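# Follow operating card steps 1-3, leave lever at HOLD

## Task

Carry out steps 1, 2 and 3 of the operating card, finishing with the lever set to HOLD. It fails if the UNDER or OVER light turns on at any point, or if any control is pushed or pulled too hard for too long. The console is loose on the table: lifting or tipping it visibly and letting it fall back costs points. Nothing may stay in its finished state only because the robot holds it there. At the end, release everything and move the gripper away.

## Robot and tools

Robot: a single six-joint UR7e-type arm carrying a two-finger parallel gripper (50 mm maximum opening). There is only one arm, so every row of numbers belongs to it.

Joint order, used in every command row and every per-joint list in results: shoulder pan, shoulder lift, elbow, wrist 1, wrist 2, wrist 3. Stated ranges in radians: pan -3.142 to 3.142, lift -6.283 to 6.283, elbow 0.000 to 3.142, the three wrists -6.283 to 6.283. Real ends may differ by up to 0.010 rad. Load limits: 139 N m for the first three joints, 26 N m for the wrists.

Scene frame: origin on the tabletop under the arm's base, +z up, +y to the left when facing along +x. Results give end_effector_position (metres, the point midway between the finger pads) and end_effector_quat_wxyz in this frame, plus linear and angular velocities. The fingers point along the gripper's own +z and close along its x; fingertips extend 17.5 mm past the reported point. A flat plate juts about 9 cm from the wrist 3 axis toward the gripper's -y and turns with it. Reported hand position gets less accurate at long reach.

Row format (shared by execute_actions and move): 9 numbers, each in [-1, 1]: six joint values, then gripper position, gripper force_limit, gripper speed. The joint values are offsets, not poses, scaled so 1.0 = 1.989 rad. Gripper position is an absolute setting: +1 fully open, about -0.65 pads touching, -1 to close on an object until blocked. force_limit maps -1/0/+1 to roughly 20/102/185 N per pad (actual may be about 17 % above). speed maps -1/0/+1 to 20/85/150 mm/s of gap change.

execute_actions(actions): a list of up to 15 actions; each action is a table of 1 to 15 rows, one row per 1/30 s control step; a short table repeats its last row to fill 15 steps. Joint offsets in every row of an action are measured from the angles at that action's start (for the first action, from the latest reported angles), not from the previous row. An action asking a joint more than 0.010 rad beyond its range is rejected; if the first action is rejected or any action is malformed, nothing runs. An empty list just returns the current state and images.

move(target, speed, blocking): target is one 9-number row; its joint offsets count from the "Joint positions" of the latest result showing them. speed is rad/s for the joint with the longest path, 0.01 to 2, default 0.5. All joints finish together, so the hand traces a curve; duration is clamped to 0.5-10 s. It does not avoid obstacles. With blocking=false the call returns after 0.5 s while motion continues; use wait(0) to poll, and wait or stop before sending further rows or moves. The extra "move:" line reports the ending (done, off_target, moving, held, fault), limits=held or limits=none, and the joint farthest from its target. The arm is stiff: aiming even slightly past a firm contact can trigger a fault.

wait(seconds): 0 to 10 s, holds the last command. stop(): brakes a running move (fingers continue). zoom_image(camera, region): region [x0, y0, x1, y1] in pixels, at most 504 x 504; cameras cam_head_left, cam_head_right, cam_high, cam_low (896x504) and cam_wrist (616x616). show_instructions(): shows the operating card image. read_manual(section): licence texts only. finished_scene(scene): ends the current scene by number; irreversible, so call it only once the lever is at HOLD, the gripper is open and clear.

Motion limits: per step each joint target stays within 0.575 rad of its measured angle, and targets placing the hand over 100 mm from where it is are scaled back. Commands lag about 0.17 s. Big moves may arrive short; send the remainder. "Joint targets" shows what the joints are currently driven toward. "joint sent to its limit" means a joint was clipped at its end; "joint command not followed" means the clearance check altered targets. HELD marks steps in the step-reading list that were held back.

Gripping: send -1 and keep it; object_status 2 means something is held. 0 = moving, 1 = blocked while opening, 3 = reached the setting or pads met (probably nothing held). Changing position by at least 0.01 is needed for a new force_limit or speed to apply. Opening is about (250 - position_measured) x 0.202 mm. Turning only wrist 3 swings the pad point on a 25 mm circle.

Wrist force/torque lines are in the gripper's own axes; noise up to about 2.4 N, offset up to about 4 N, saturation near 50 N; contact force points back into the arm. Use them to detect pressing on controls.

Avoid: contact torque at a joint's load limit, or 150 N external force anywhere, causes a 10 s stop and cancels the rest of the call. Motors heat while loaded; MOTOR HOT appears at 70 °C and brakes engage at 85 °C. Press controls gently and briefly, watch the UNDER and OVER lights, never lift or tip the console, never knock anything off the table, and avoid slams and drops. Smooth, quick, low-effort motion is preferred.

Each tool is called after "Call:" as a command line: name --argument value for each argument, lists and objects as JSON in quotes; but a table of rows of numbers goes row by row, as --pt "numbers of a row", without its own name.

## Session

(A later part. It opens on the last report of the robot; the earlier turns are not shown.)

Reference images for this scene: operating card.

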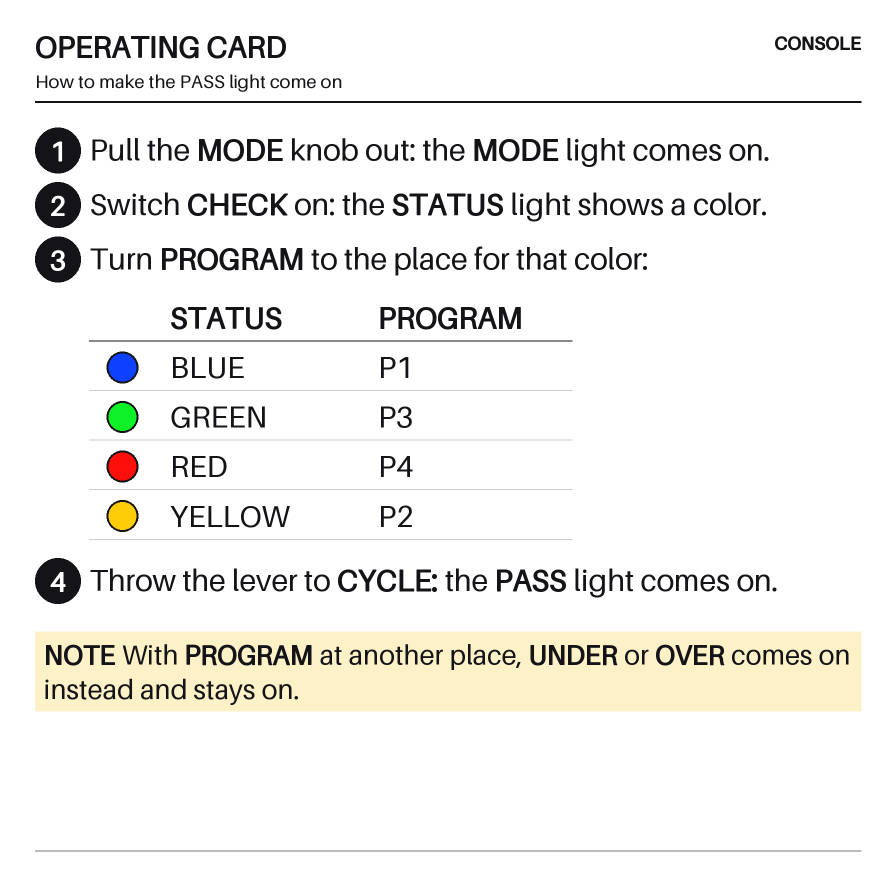

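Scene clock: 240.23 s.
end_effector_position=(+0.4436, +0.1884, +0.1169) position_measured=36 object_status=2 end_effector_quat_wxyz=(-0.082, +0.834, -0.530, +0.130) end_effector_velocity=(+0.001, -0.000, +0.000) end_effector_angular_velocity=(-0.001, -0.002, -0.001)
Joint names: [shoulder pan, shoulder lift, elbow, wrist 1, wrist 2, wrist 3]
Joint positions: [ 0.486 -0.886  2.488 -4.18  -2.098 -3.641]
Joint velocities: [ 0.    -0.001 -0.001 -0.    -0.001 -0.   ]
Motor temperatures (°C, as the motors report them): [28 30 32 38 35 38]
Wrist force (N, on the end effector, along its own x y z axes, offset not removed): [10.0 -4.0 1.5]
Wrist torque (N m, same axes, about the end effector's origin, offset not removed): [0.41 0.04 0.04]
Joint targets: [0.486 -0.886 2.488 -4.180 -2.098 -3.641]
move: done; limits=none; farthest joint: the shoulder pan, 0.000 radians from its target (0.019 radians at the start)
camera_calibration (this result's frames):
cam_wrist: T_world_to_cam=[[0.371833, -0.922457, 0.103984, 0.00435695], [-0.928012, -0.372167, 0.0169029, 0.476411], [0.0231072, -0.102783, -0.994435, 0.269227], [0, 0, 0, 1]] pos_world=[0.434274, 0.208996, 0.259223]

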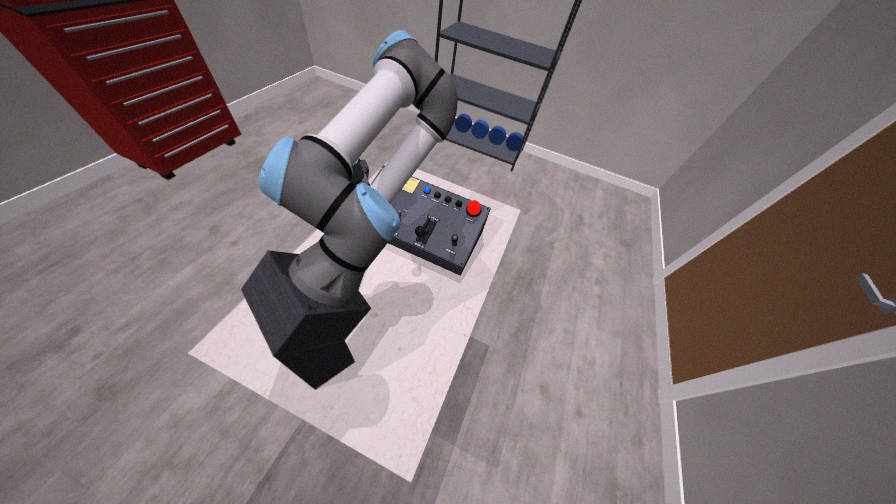

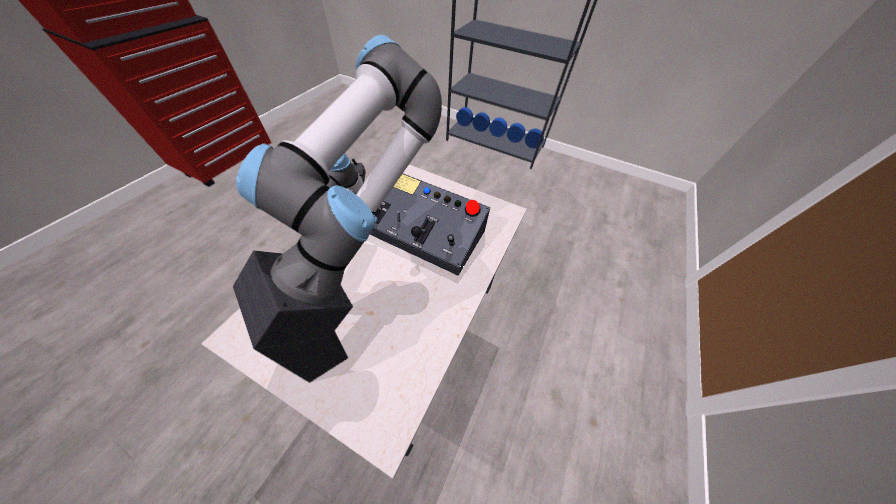

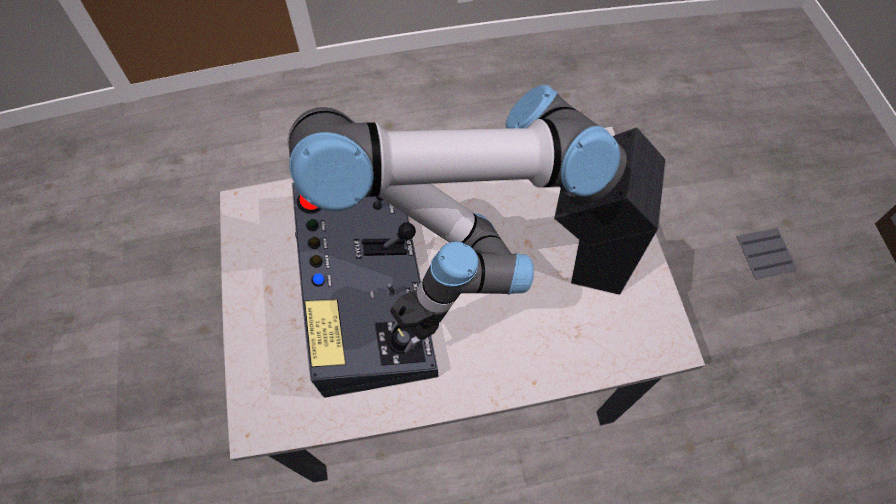

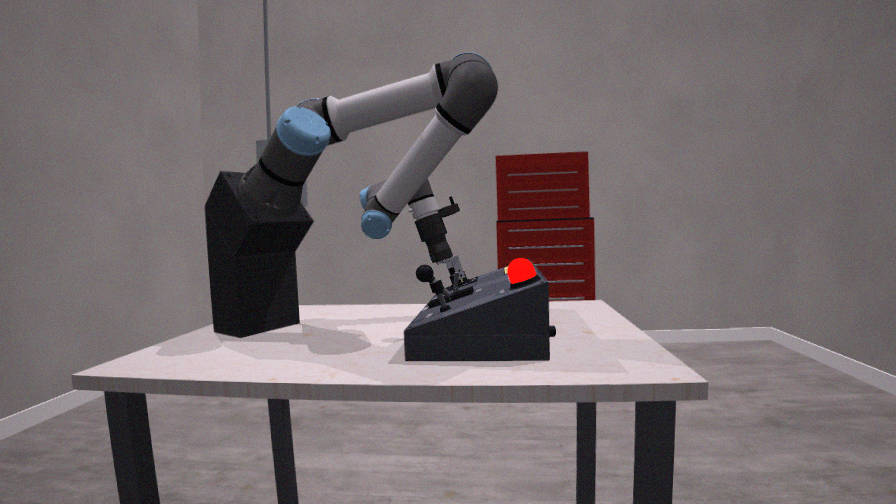

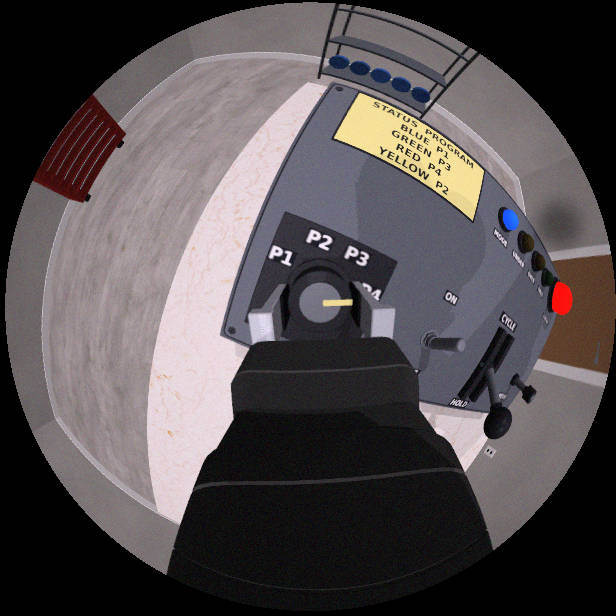

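Call:
execute_actions --actions '[]'

Call:
execute_actions --actions '[[[0,0,0,0,0,0,1,-0.75,1]]]'

Call:
move --target '[0.039,-0.047,0.037,0.024,-0.033,0.024,1,-0.75,1]' --speed 0.12

Scene clock: 248.43 s.
end_effector_position=(+0.4436, +0.1884, +0.1169) position_measured=36 object_status=2 end_effector_quat_wxyz=(-0.082, +0.834, -0.530, +0.130) end_effector_velocity=(+0.000, +0.001, -0.000) end_effector_angular_velocity=(+0.001, -0.001, +0.000)
Joint names: [shoulder pan, shoulder lift, elbow, wrist 1, wrist 2, wrist 3]
Joint positions: [ 0.486 -0.886  2.488 -4.18  -2.098 -3.641]
Joint velocities: [ 0.     0.001 -0.001  0.     0.001  0.   ]
Motor temperatures (°C, as the motors report them): [28 30 32 38 35 38]
Wrist force (N, on the end effector, along its own x y z axes, offset not removed): [10.1 -5.5 2.1]
Wrist torque (N m, same axes, about the end effector's origin, offset not removed): [0.29 -0.19 -0.08]
Joint targets: [0.486 -0.886 2.488 -4.180 -2.098 -3.641]
camera_calibration (this result's frames):
cam_wrist: T_world_to_cam=[[0.371742, -0.922496, 0.103969, 0.00440279], [-0.928049, -0.372074, 0.0169072, 0.476404], [0.0230873, -0.102773, -0.994437, 0.269231], [0, 0, 0, 1]] pos_world=[0.434274, 0.208989, 0.25922]

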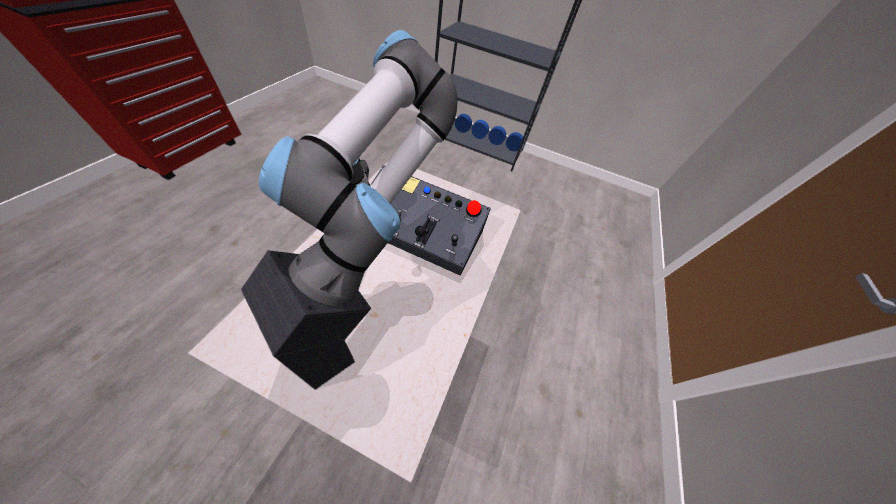

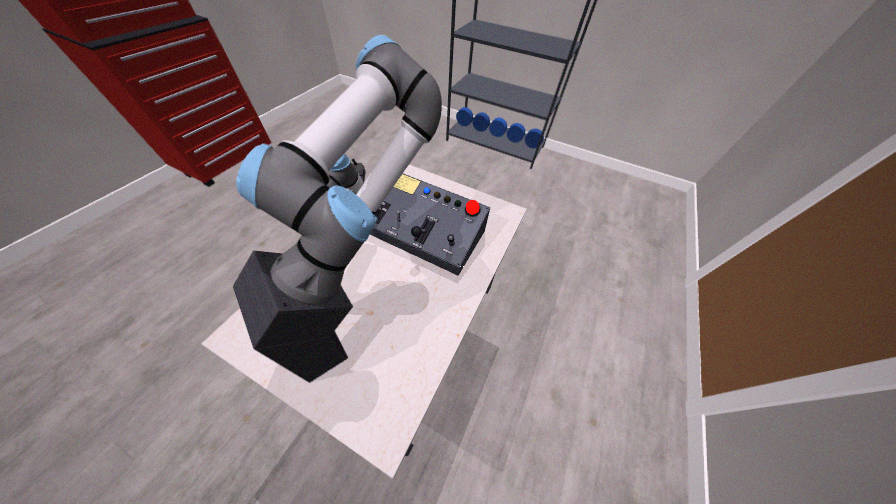

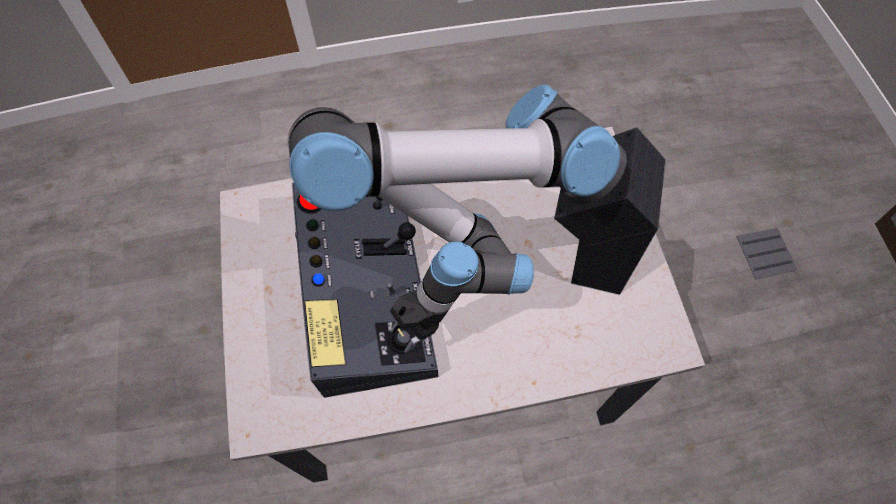

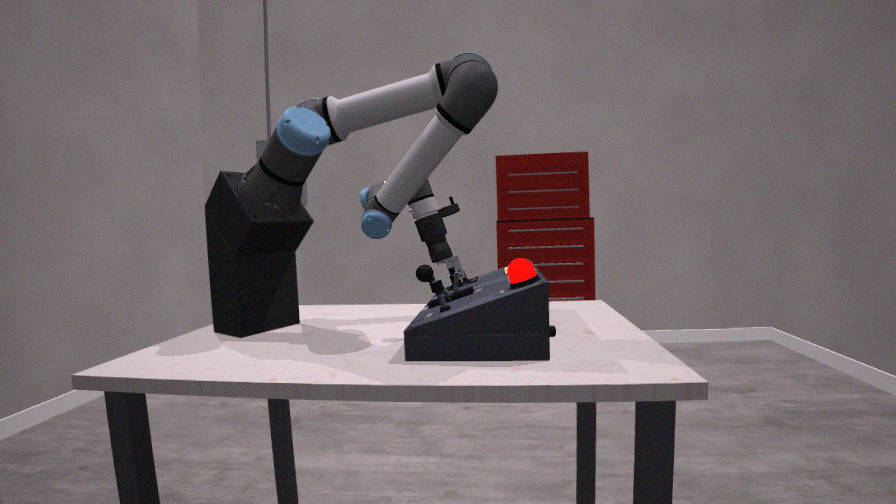

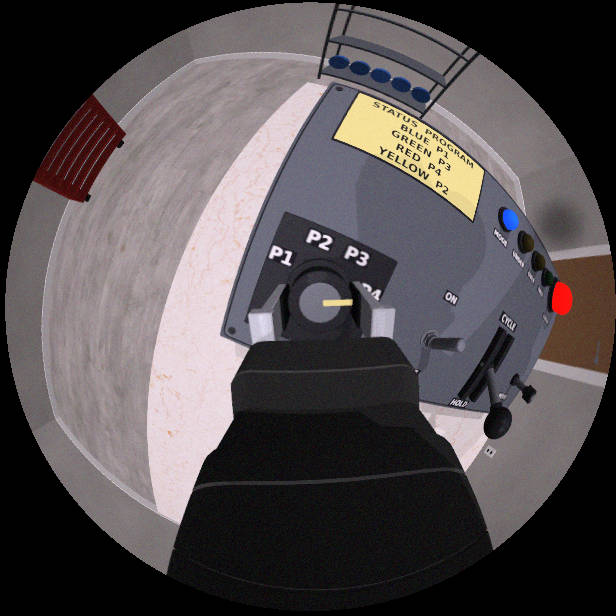

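Scene clock: 248.93 s.
end_effector_position=(+0.4435, +0.1884, +0.1169) position_measured=3 object_status=3 end_effector_quat_wxyz=(-0.082, +0.834, -0.530, +0.130) end_effector_velocity=(+0.001, -0.000, +0.000) end_effector_angular_velocity=(-0.001, -0.002, -0.000)
Joint names: [shoulder pan, shoulder lift, elbow, wrist 1, wrist 2, wrist 3]
Joint positions: [ 0.486 -0.886  2.488 -4.18  -2.098 -3.641]
Joint velocities: [ 0.     0.    -0.001 -0.002 -0.001 -0.001]
Motor temperatures (°C, as the motors report them): [28 30 32 38 35 38]
Wrist force (N, on the end effector, along its own x y z axes, offset not removed): [-2.6 1.4 0.9]
Wrist torque (N m, same axes, about the end effector's origin, offset not removed): [0.44 0.55 -0.17]
Joint targets: [0.486 -0.886 2.488 -4.180 -2.098 -3.641]
Step readings (joint positions):
0: [0.486 -0.886 2.488 -4.180 -2.098 -3.641]
1: [0.486 -0.886 2.488 -4.180 -2.098 -3.641]
2: [0.486 -0.886 2.488 -4.180 -2.098 -3.641]
4: [0.486 -0.886 2.488 -4.180 -2.098 -3.641]
8: [0.486 -0.886 2.488 -4.180 -2.098 -3.641]
15: Joint positions above
camera_calibration (this result's frames):
cam_wrist: T_world_to_cam=[[0.371829, -0.922465, 0.103932, 0.00439684], [-0.928017, -0.372149, 0.0170254, 0.476335], [0.0229729, -0.102781, -0.994439, 0.269268], [0, 0, 0, 1]] pos_world=[0.434226, 0.208999, 0.259203]

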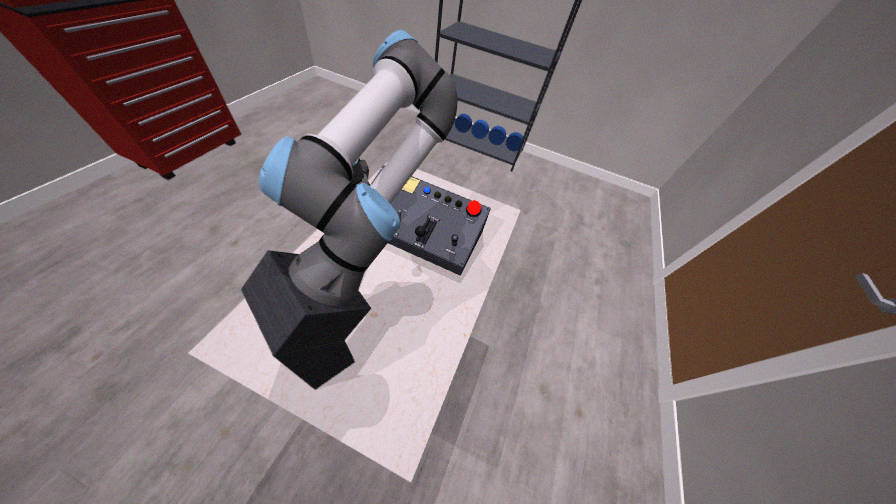

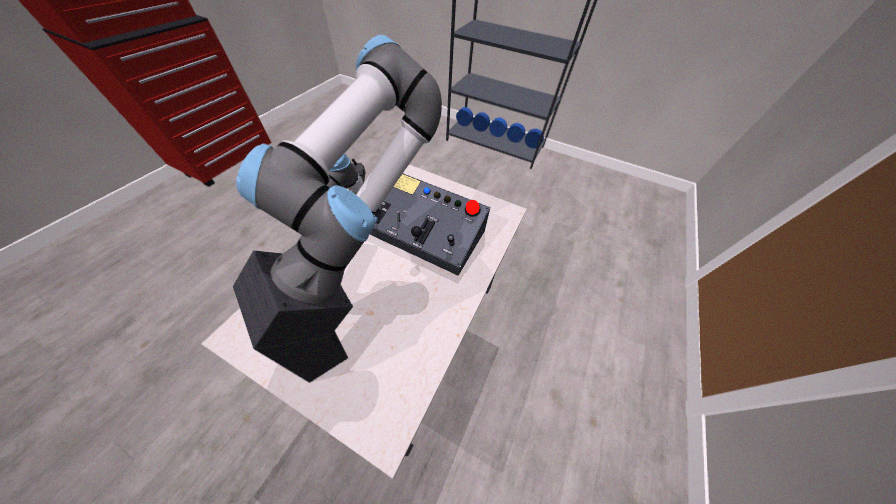

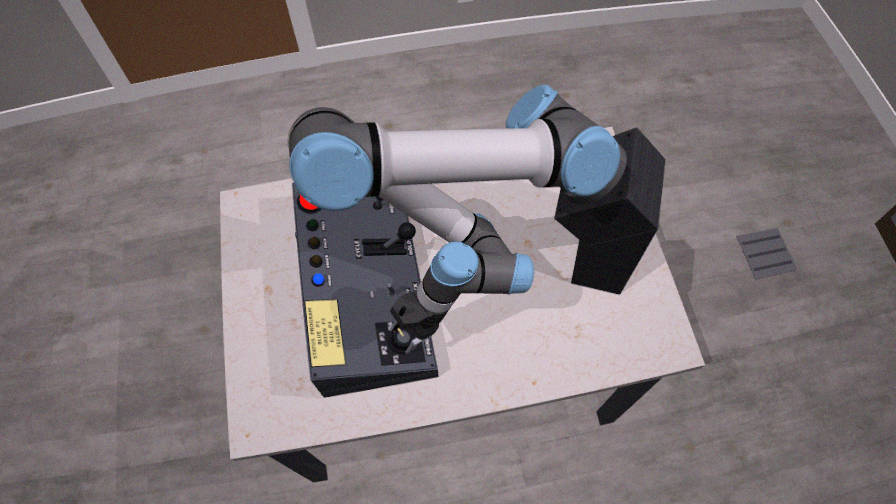

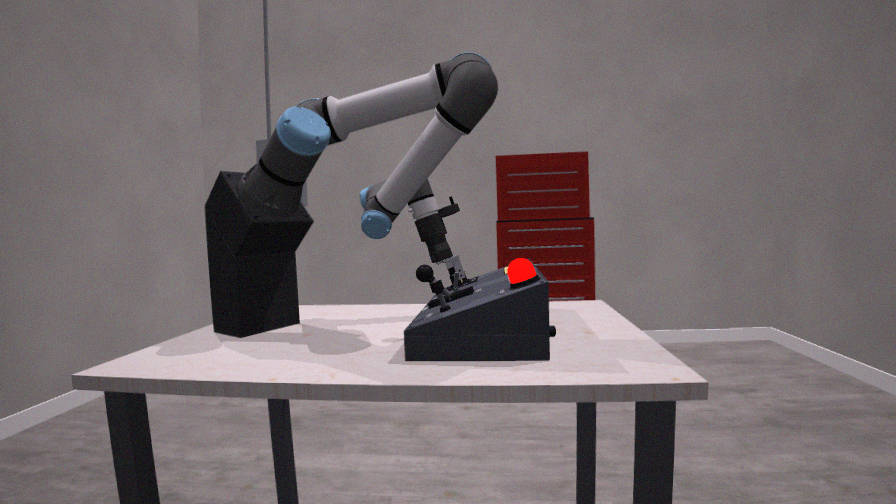

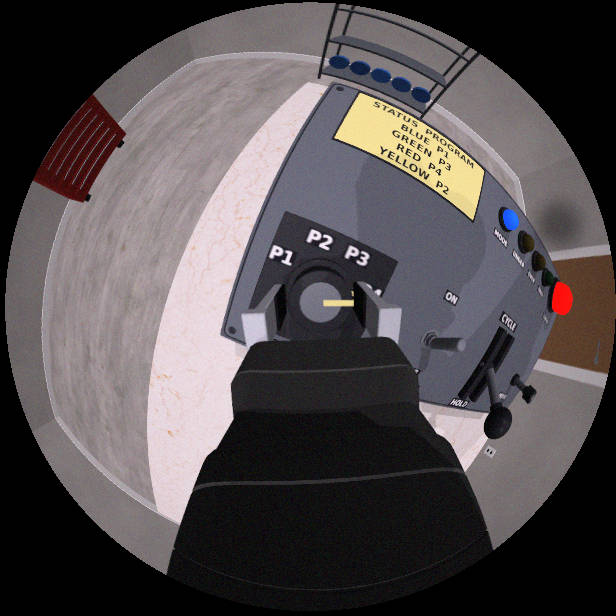

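Scene clock: 250.13 s.
end_effector_position=(+0.4304, +0.1872, +0.1601) position_measured=3 object_status=3 end_effector_quat_wxyz=(-0.082, +0.835, -0.529, +0.130) end_effector_velocity=(-0.000, -0.000, +0.001) end_effector_angular_velocity=(+0.001, +0.000, -0.001)
Joint names: [shoulder pan, shoulder lift, elbow, wrist 1, wrist 2, wrist 3]
Joint positions: [ 0.563 -0.979  2.562 -4.133 -2.164 -3.593]
Joint velocities: [ 0.001 -0.002  0.002  0.001 -0.001  0.002]
Motor temperatures (°C, as the motors report them): [28 30 32 38 35 38]
Wrist force (N, on the end effector, along its own x y z axes, offset not removed): [-0.1 -0.7 -1.6]
Wrist torque (N m, same axes, about the end effector's origin, offset not removed): [0.02 0.13 -0.20]
Joint targets: [0.564 -0.979 2.562 -4.133 -2.164 -3.593]
move: done; limits=none; farthest joint: the shoulder pan, 0.000 radians from its target (0.078 radians at the start)
camera_calibration (this result's frames):
cam_wrist: T_world_to_cam=[[0.374345, -0.921341, 0.104868, 0.00231851], [-0.927025, -0.374539, 0.0185828, 0.462716], [0.022156, -0.104171, -0.994313, 0.313007], [0, 0, 0, 1]] pos_world=[0.421146, 0.208048, 0.302385]

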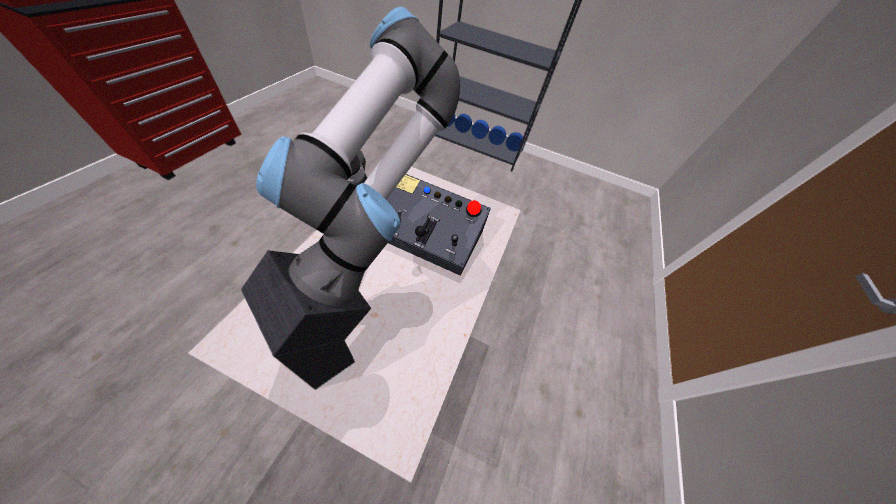

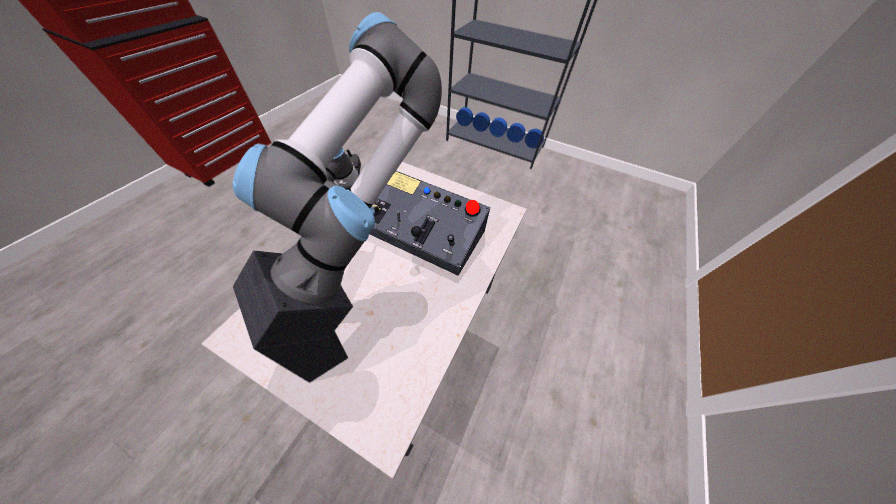

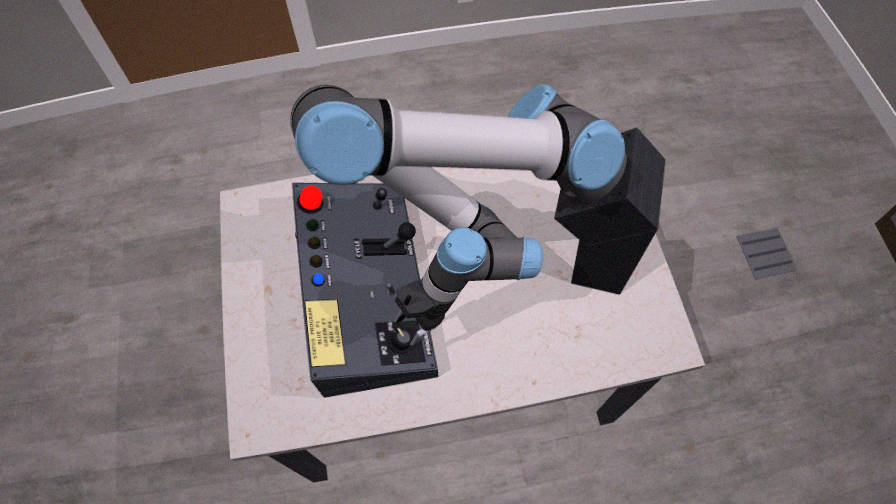

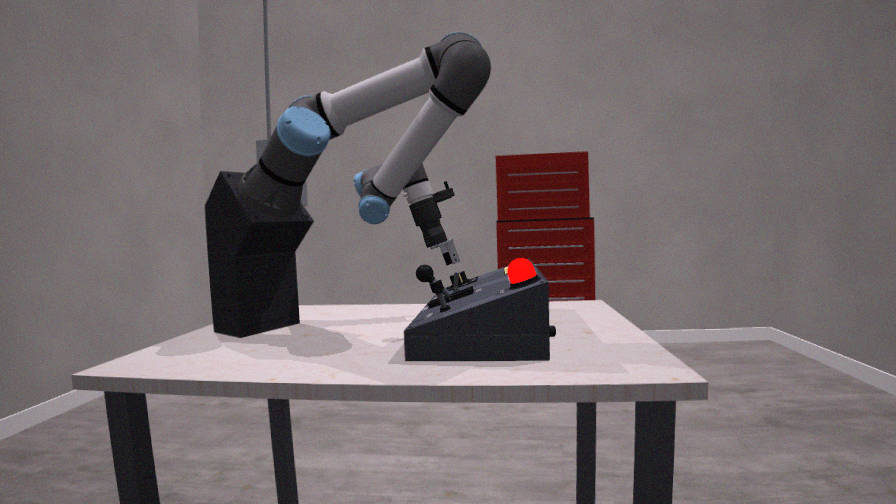

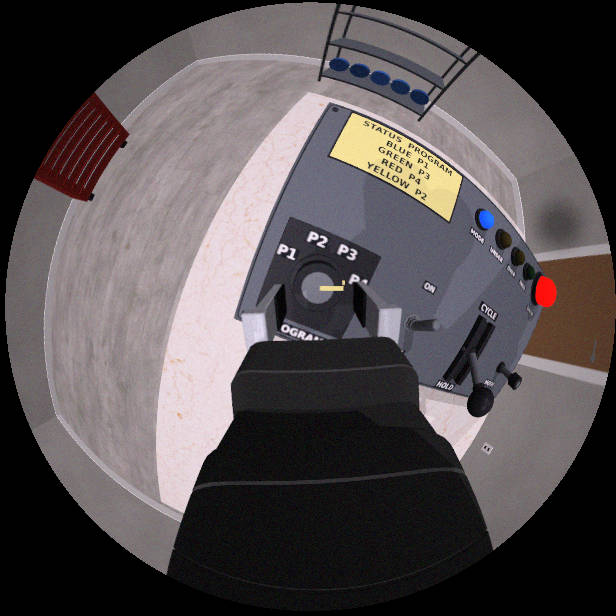

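Call:
move --target '[0.07,-0.07,0,0,0,0,1,-0.75,1]' --speed 0.3

Call:
finished_scene --scene 2

Scene clock: 254.93 s.
end_effector_position=(+0.4648, +0.2231, +0.2442) position_measured=3 object_status=3 end_effector_quat_wxyz=(-0.173, +0.820, -0.521, +0.161) end_effector_velocity=(+0.000, +0.002, +0.001) end_effector_angular_velocity=(+0.003, -0.002, +0.002)
Joint names: [shoulder pan, shoulder lift, elbow, wrist 1, wrist 2, wrist 3]
Joint positions: [ 0.703 -1.118  2.562 -4.133 -2.164 -3.593]
Joint velocities: [ 0.002  0.001 -0.002 -0.001  0.002 -0.001]
Motor temperatures (°C, as the motors report them): [28 30 32 38 35 38]
Wrist force (N, on the end effector, along its own x y z axes, offset not removed): [-2.5 1.9 0.9]
Wrist torque (N m, same axes, about the end effector's origin, offset not removed): [0.50 0.55 -0.09]
Joint targets: [0.703 -1.118 2.562 -4.133 -2.164 -3.593]
move: done; limits=none; farthest joint: the shoulder pan, 0.000 radians from its target (0.139 radians at the start)
camera_calibration (this result's frames):
cam_wrist: T_world_to_cam=[[0.377906, -0.924343, 0.0526961, 0.0253699], [-0.908808, -0.38122, -0.169526, 0.545428], [0.176789, 0.0161743, -0.984116, 0.298399], [0, 0, 0, 1]] pos_world=[0.433349, 0.226552, 0.384787]

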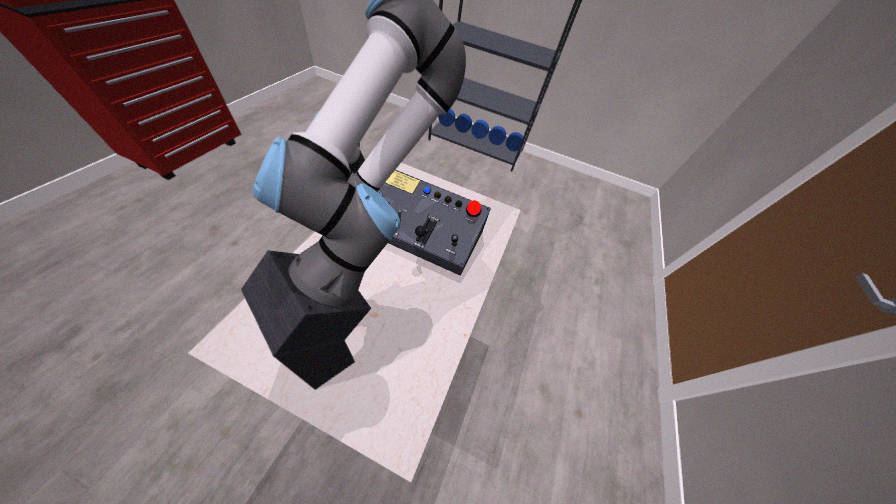

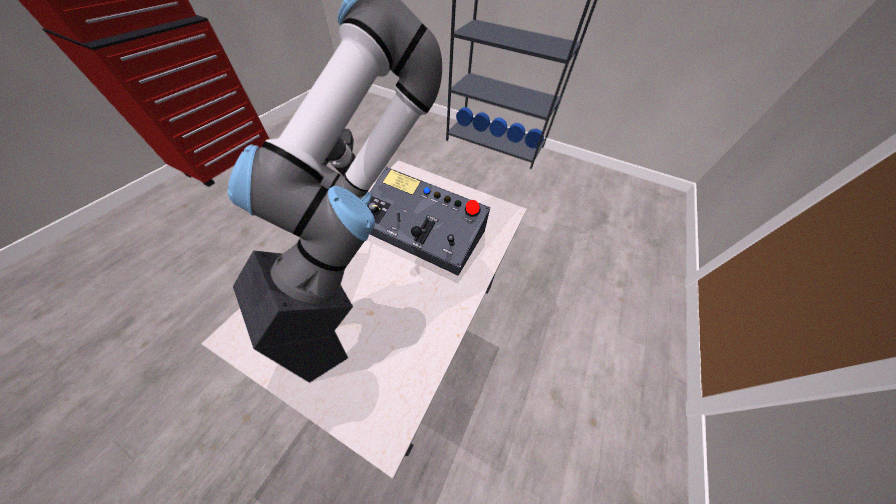

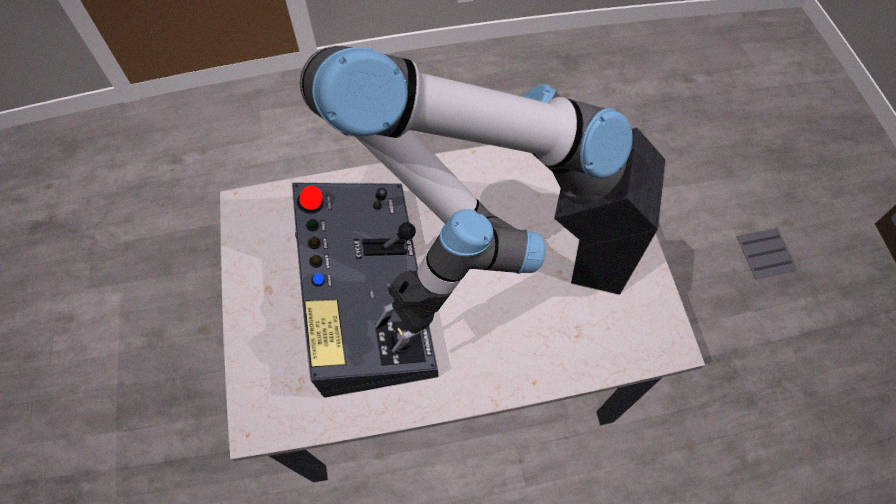

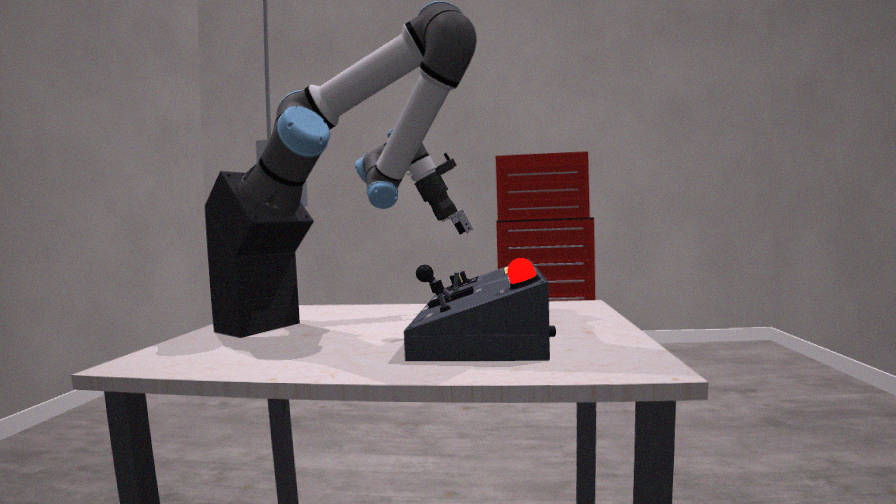

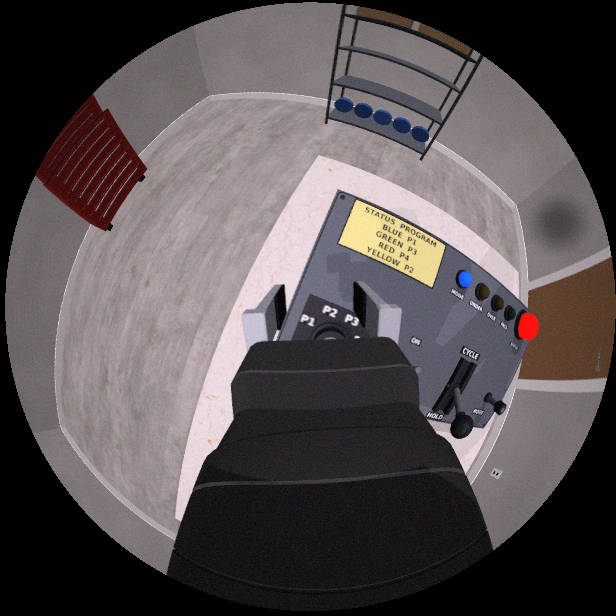

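The scene is finished: the task was done.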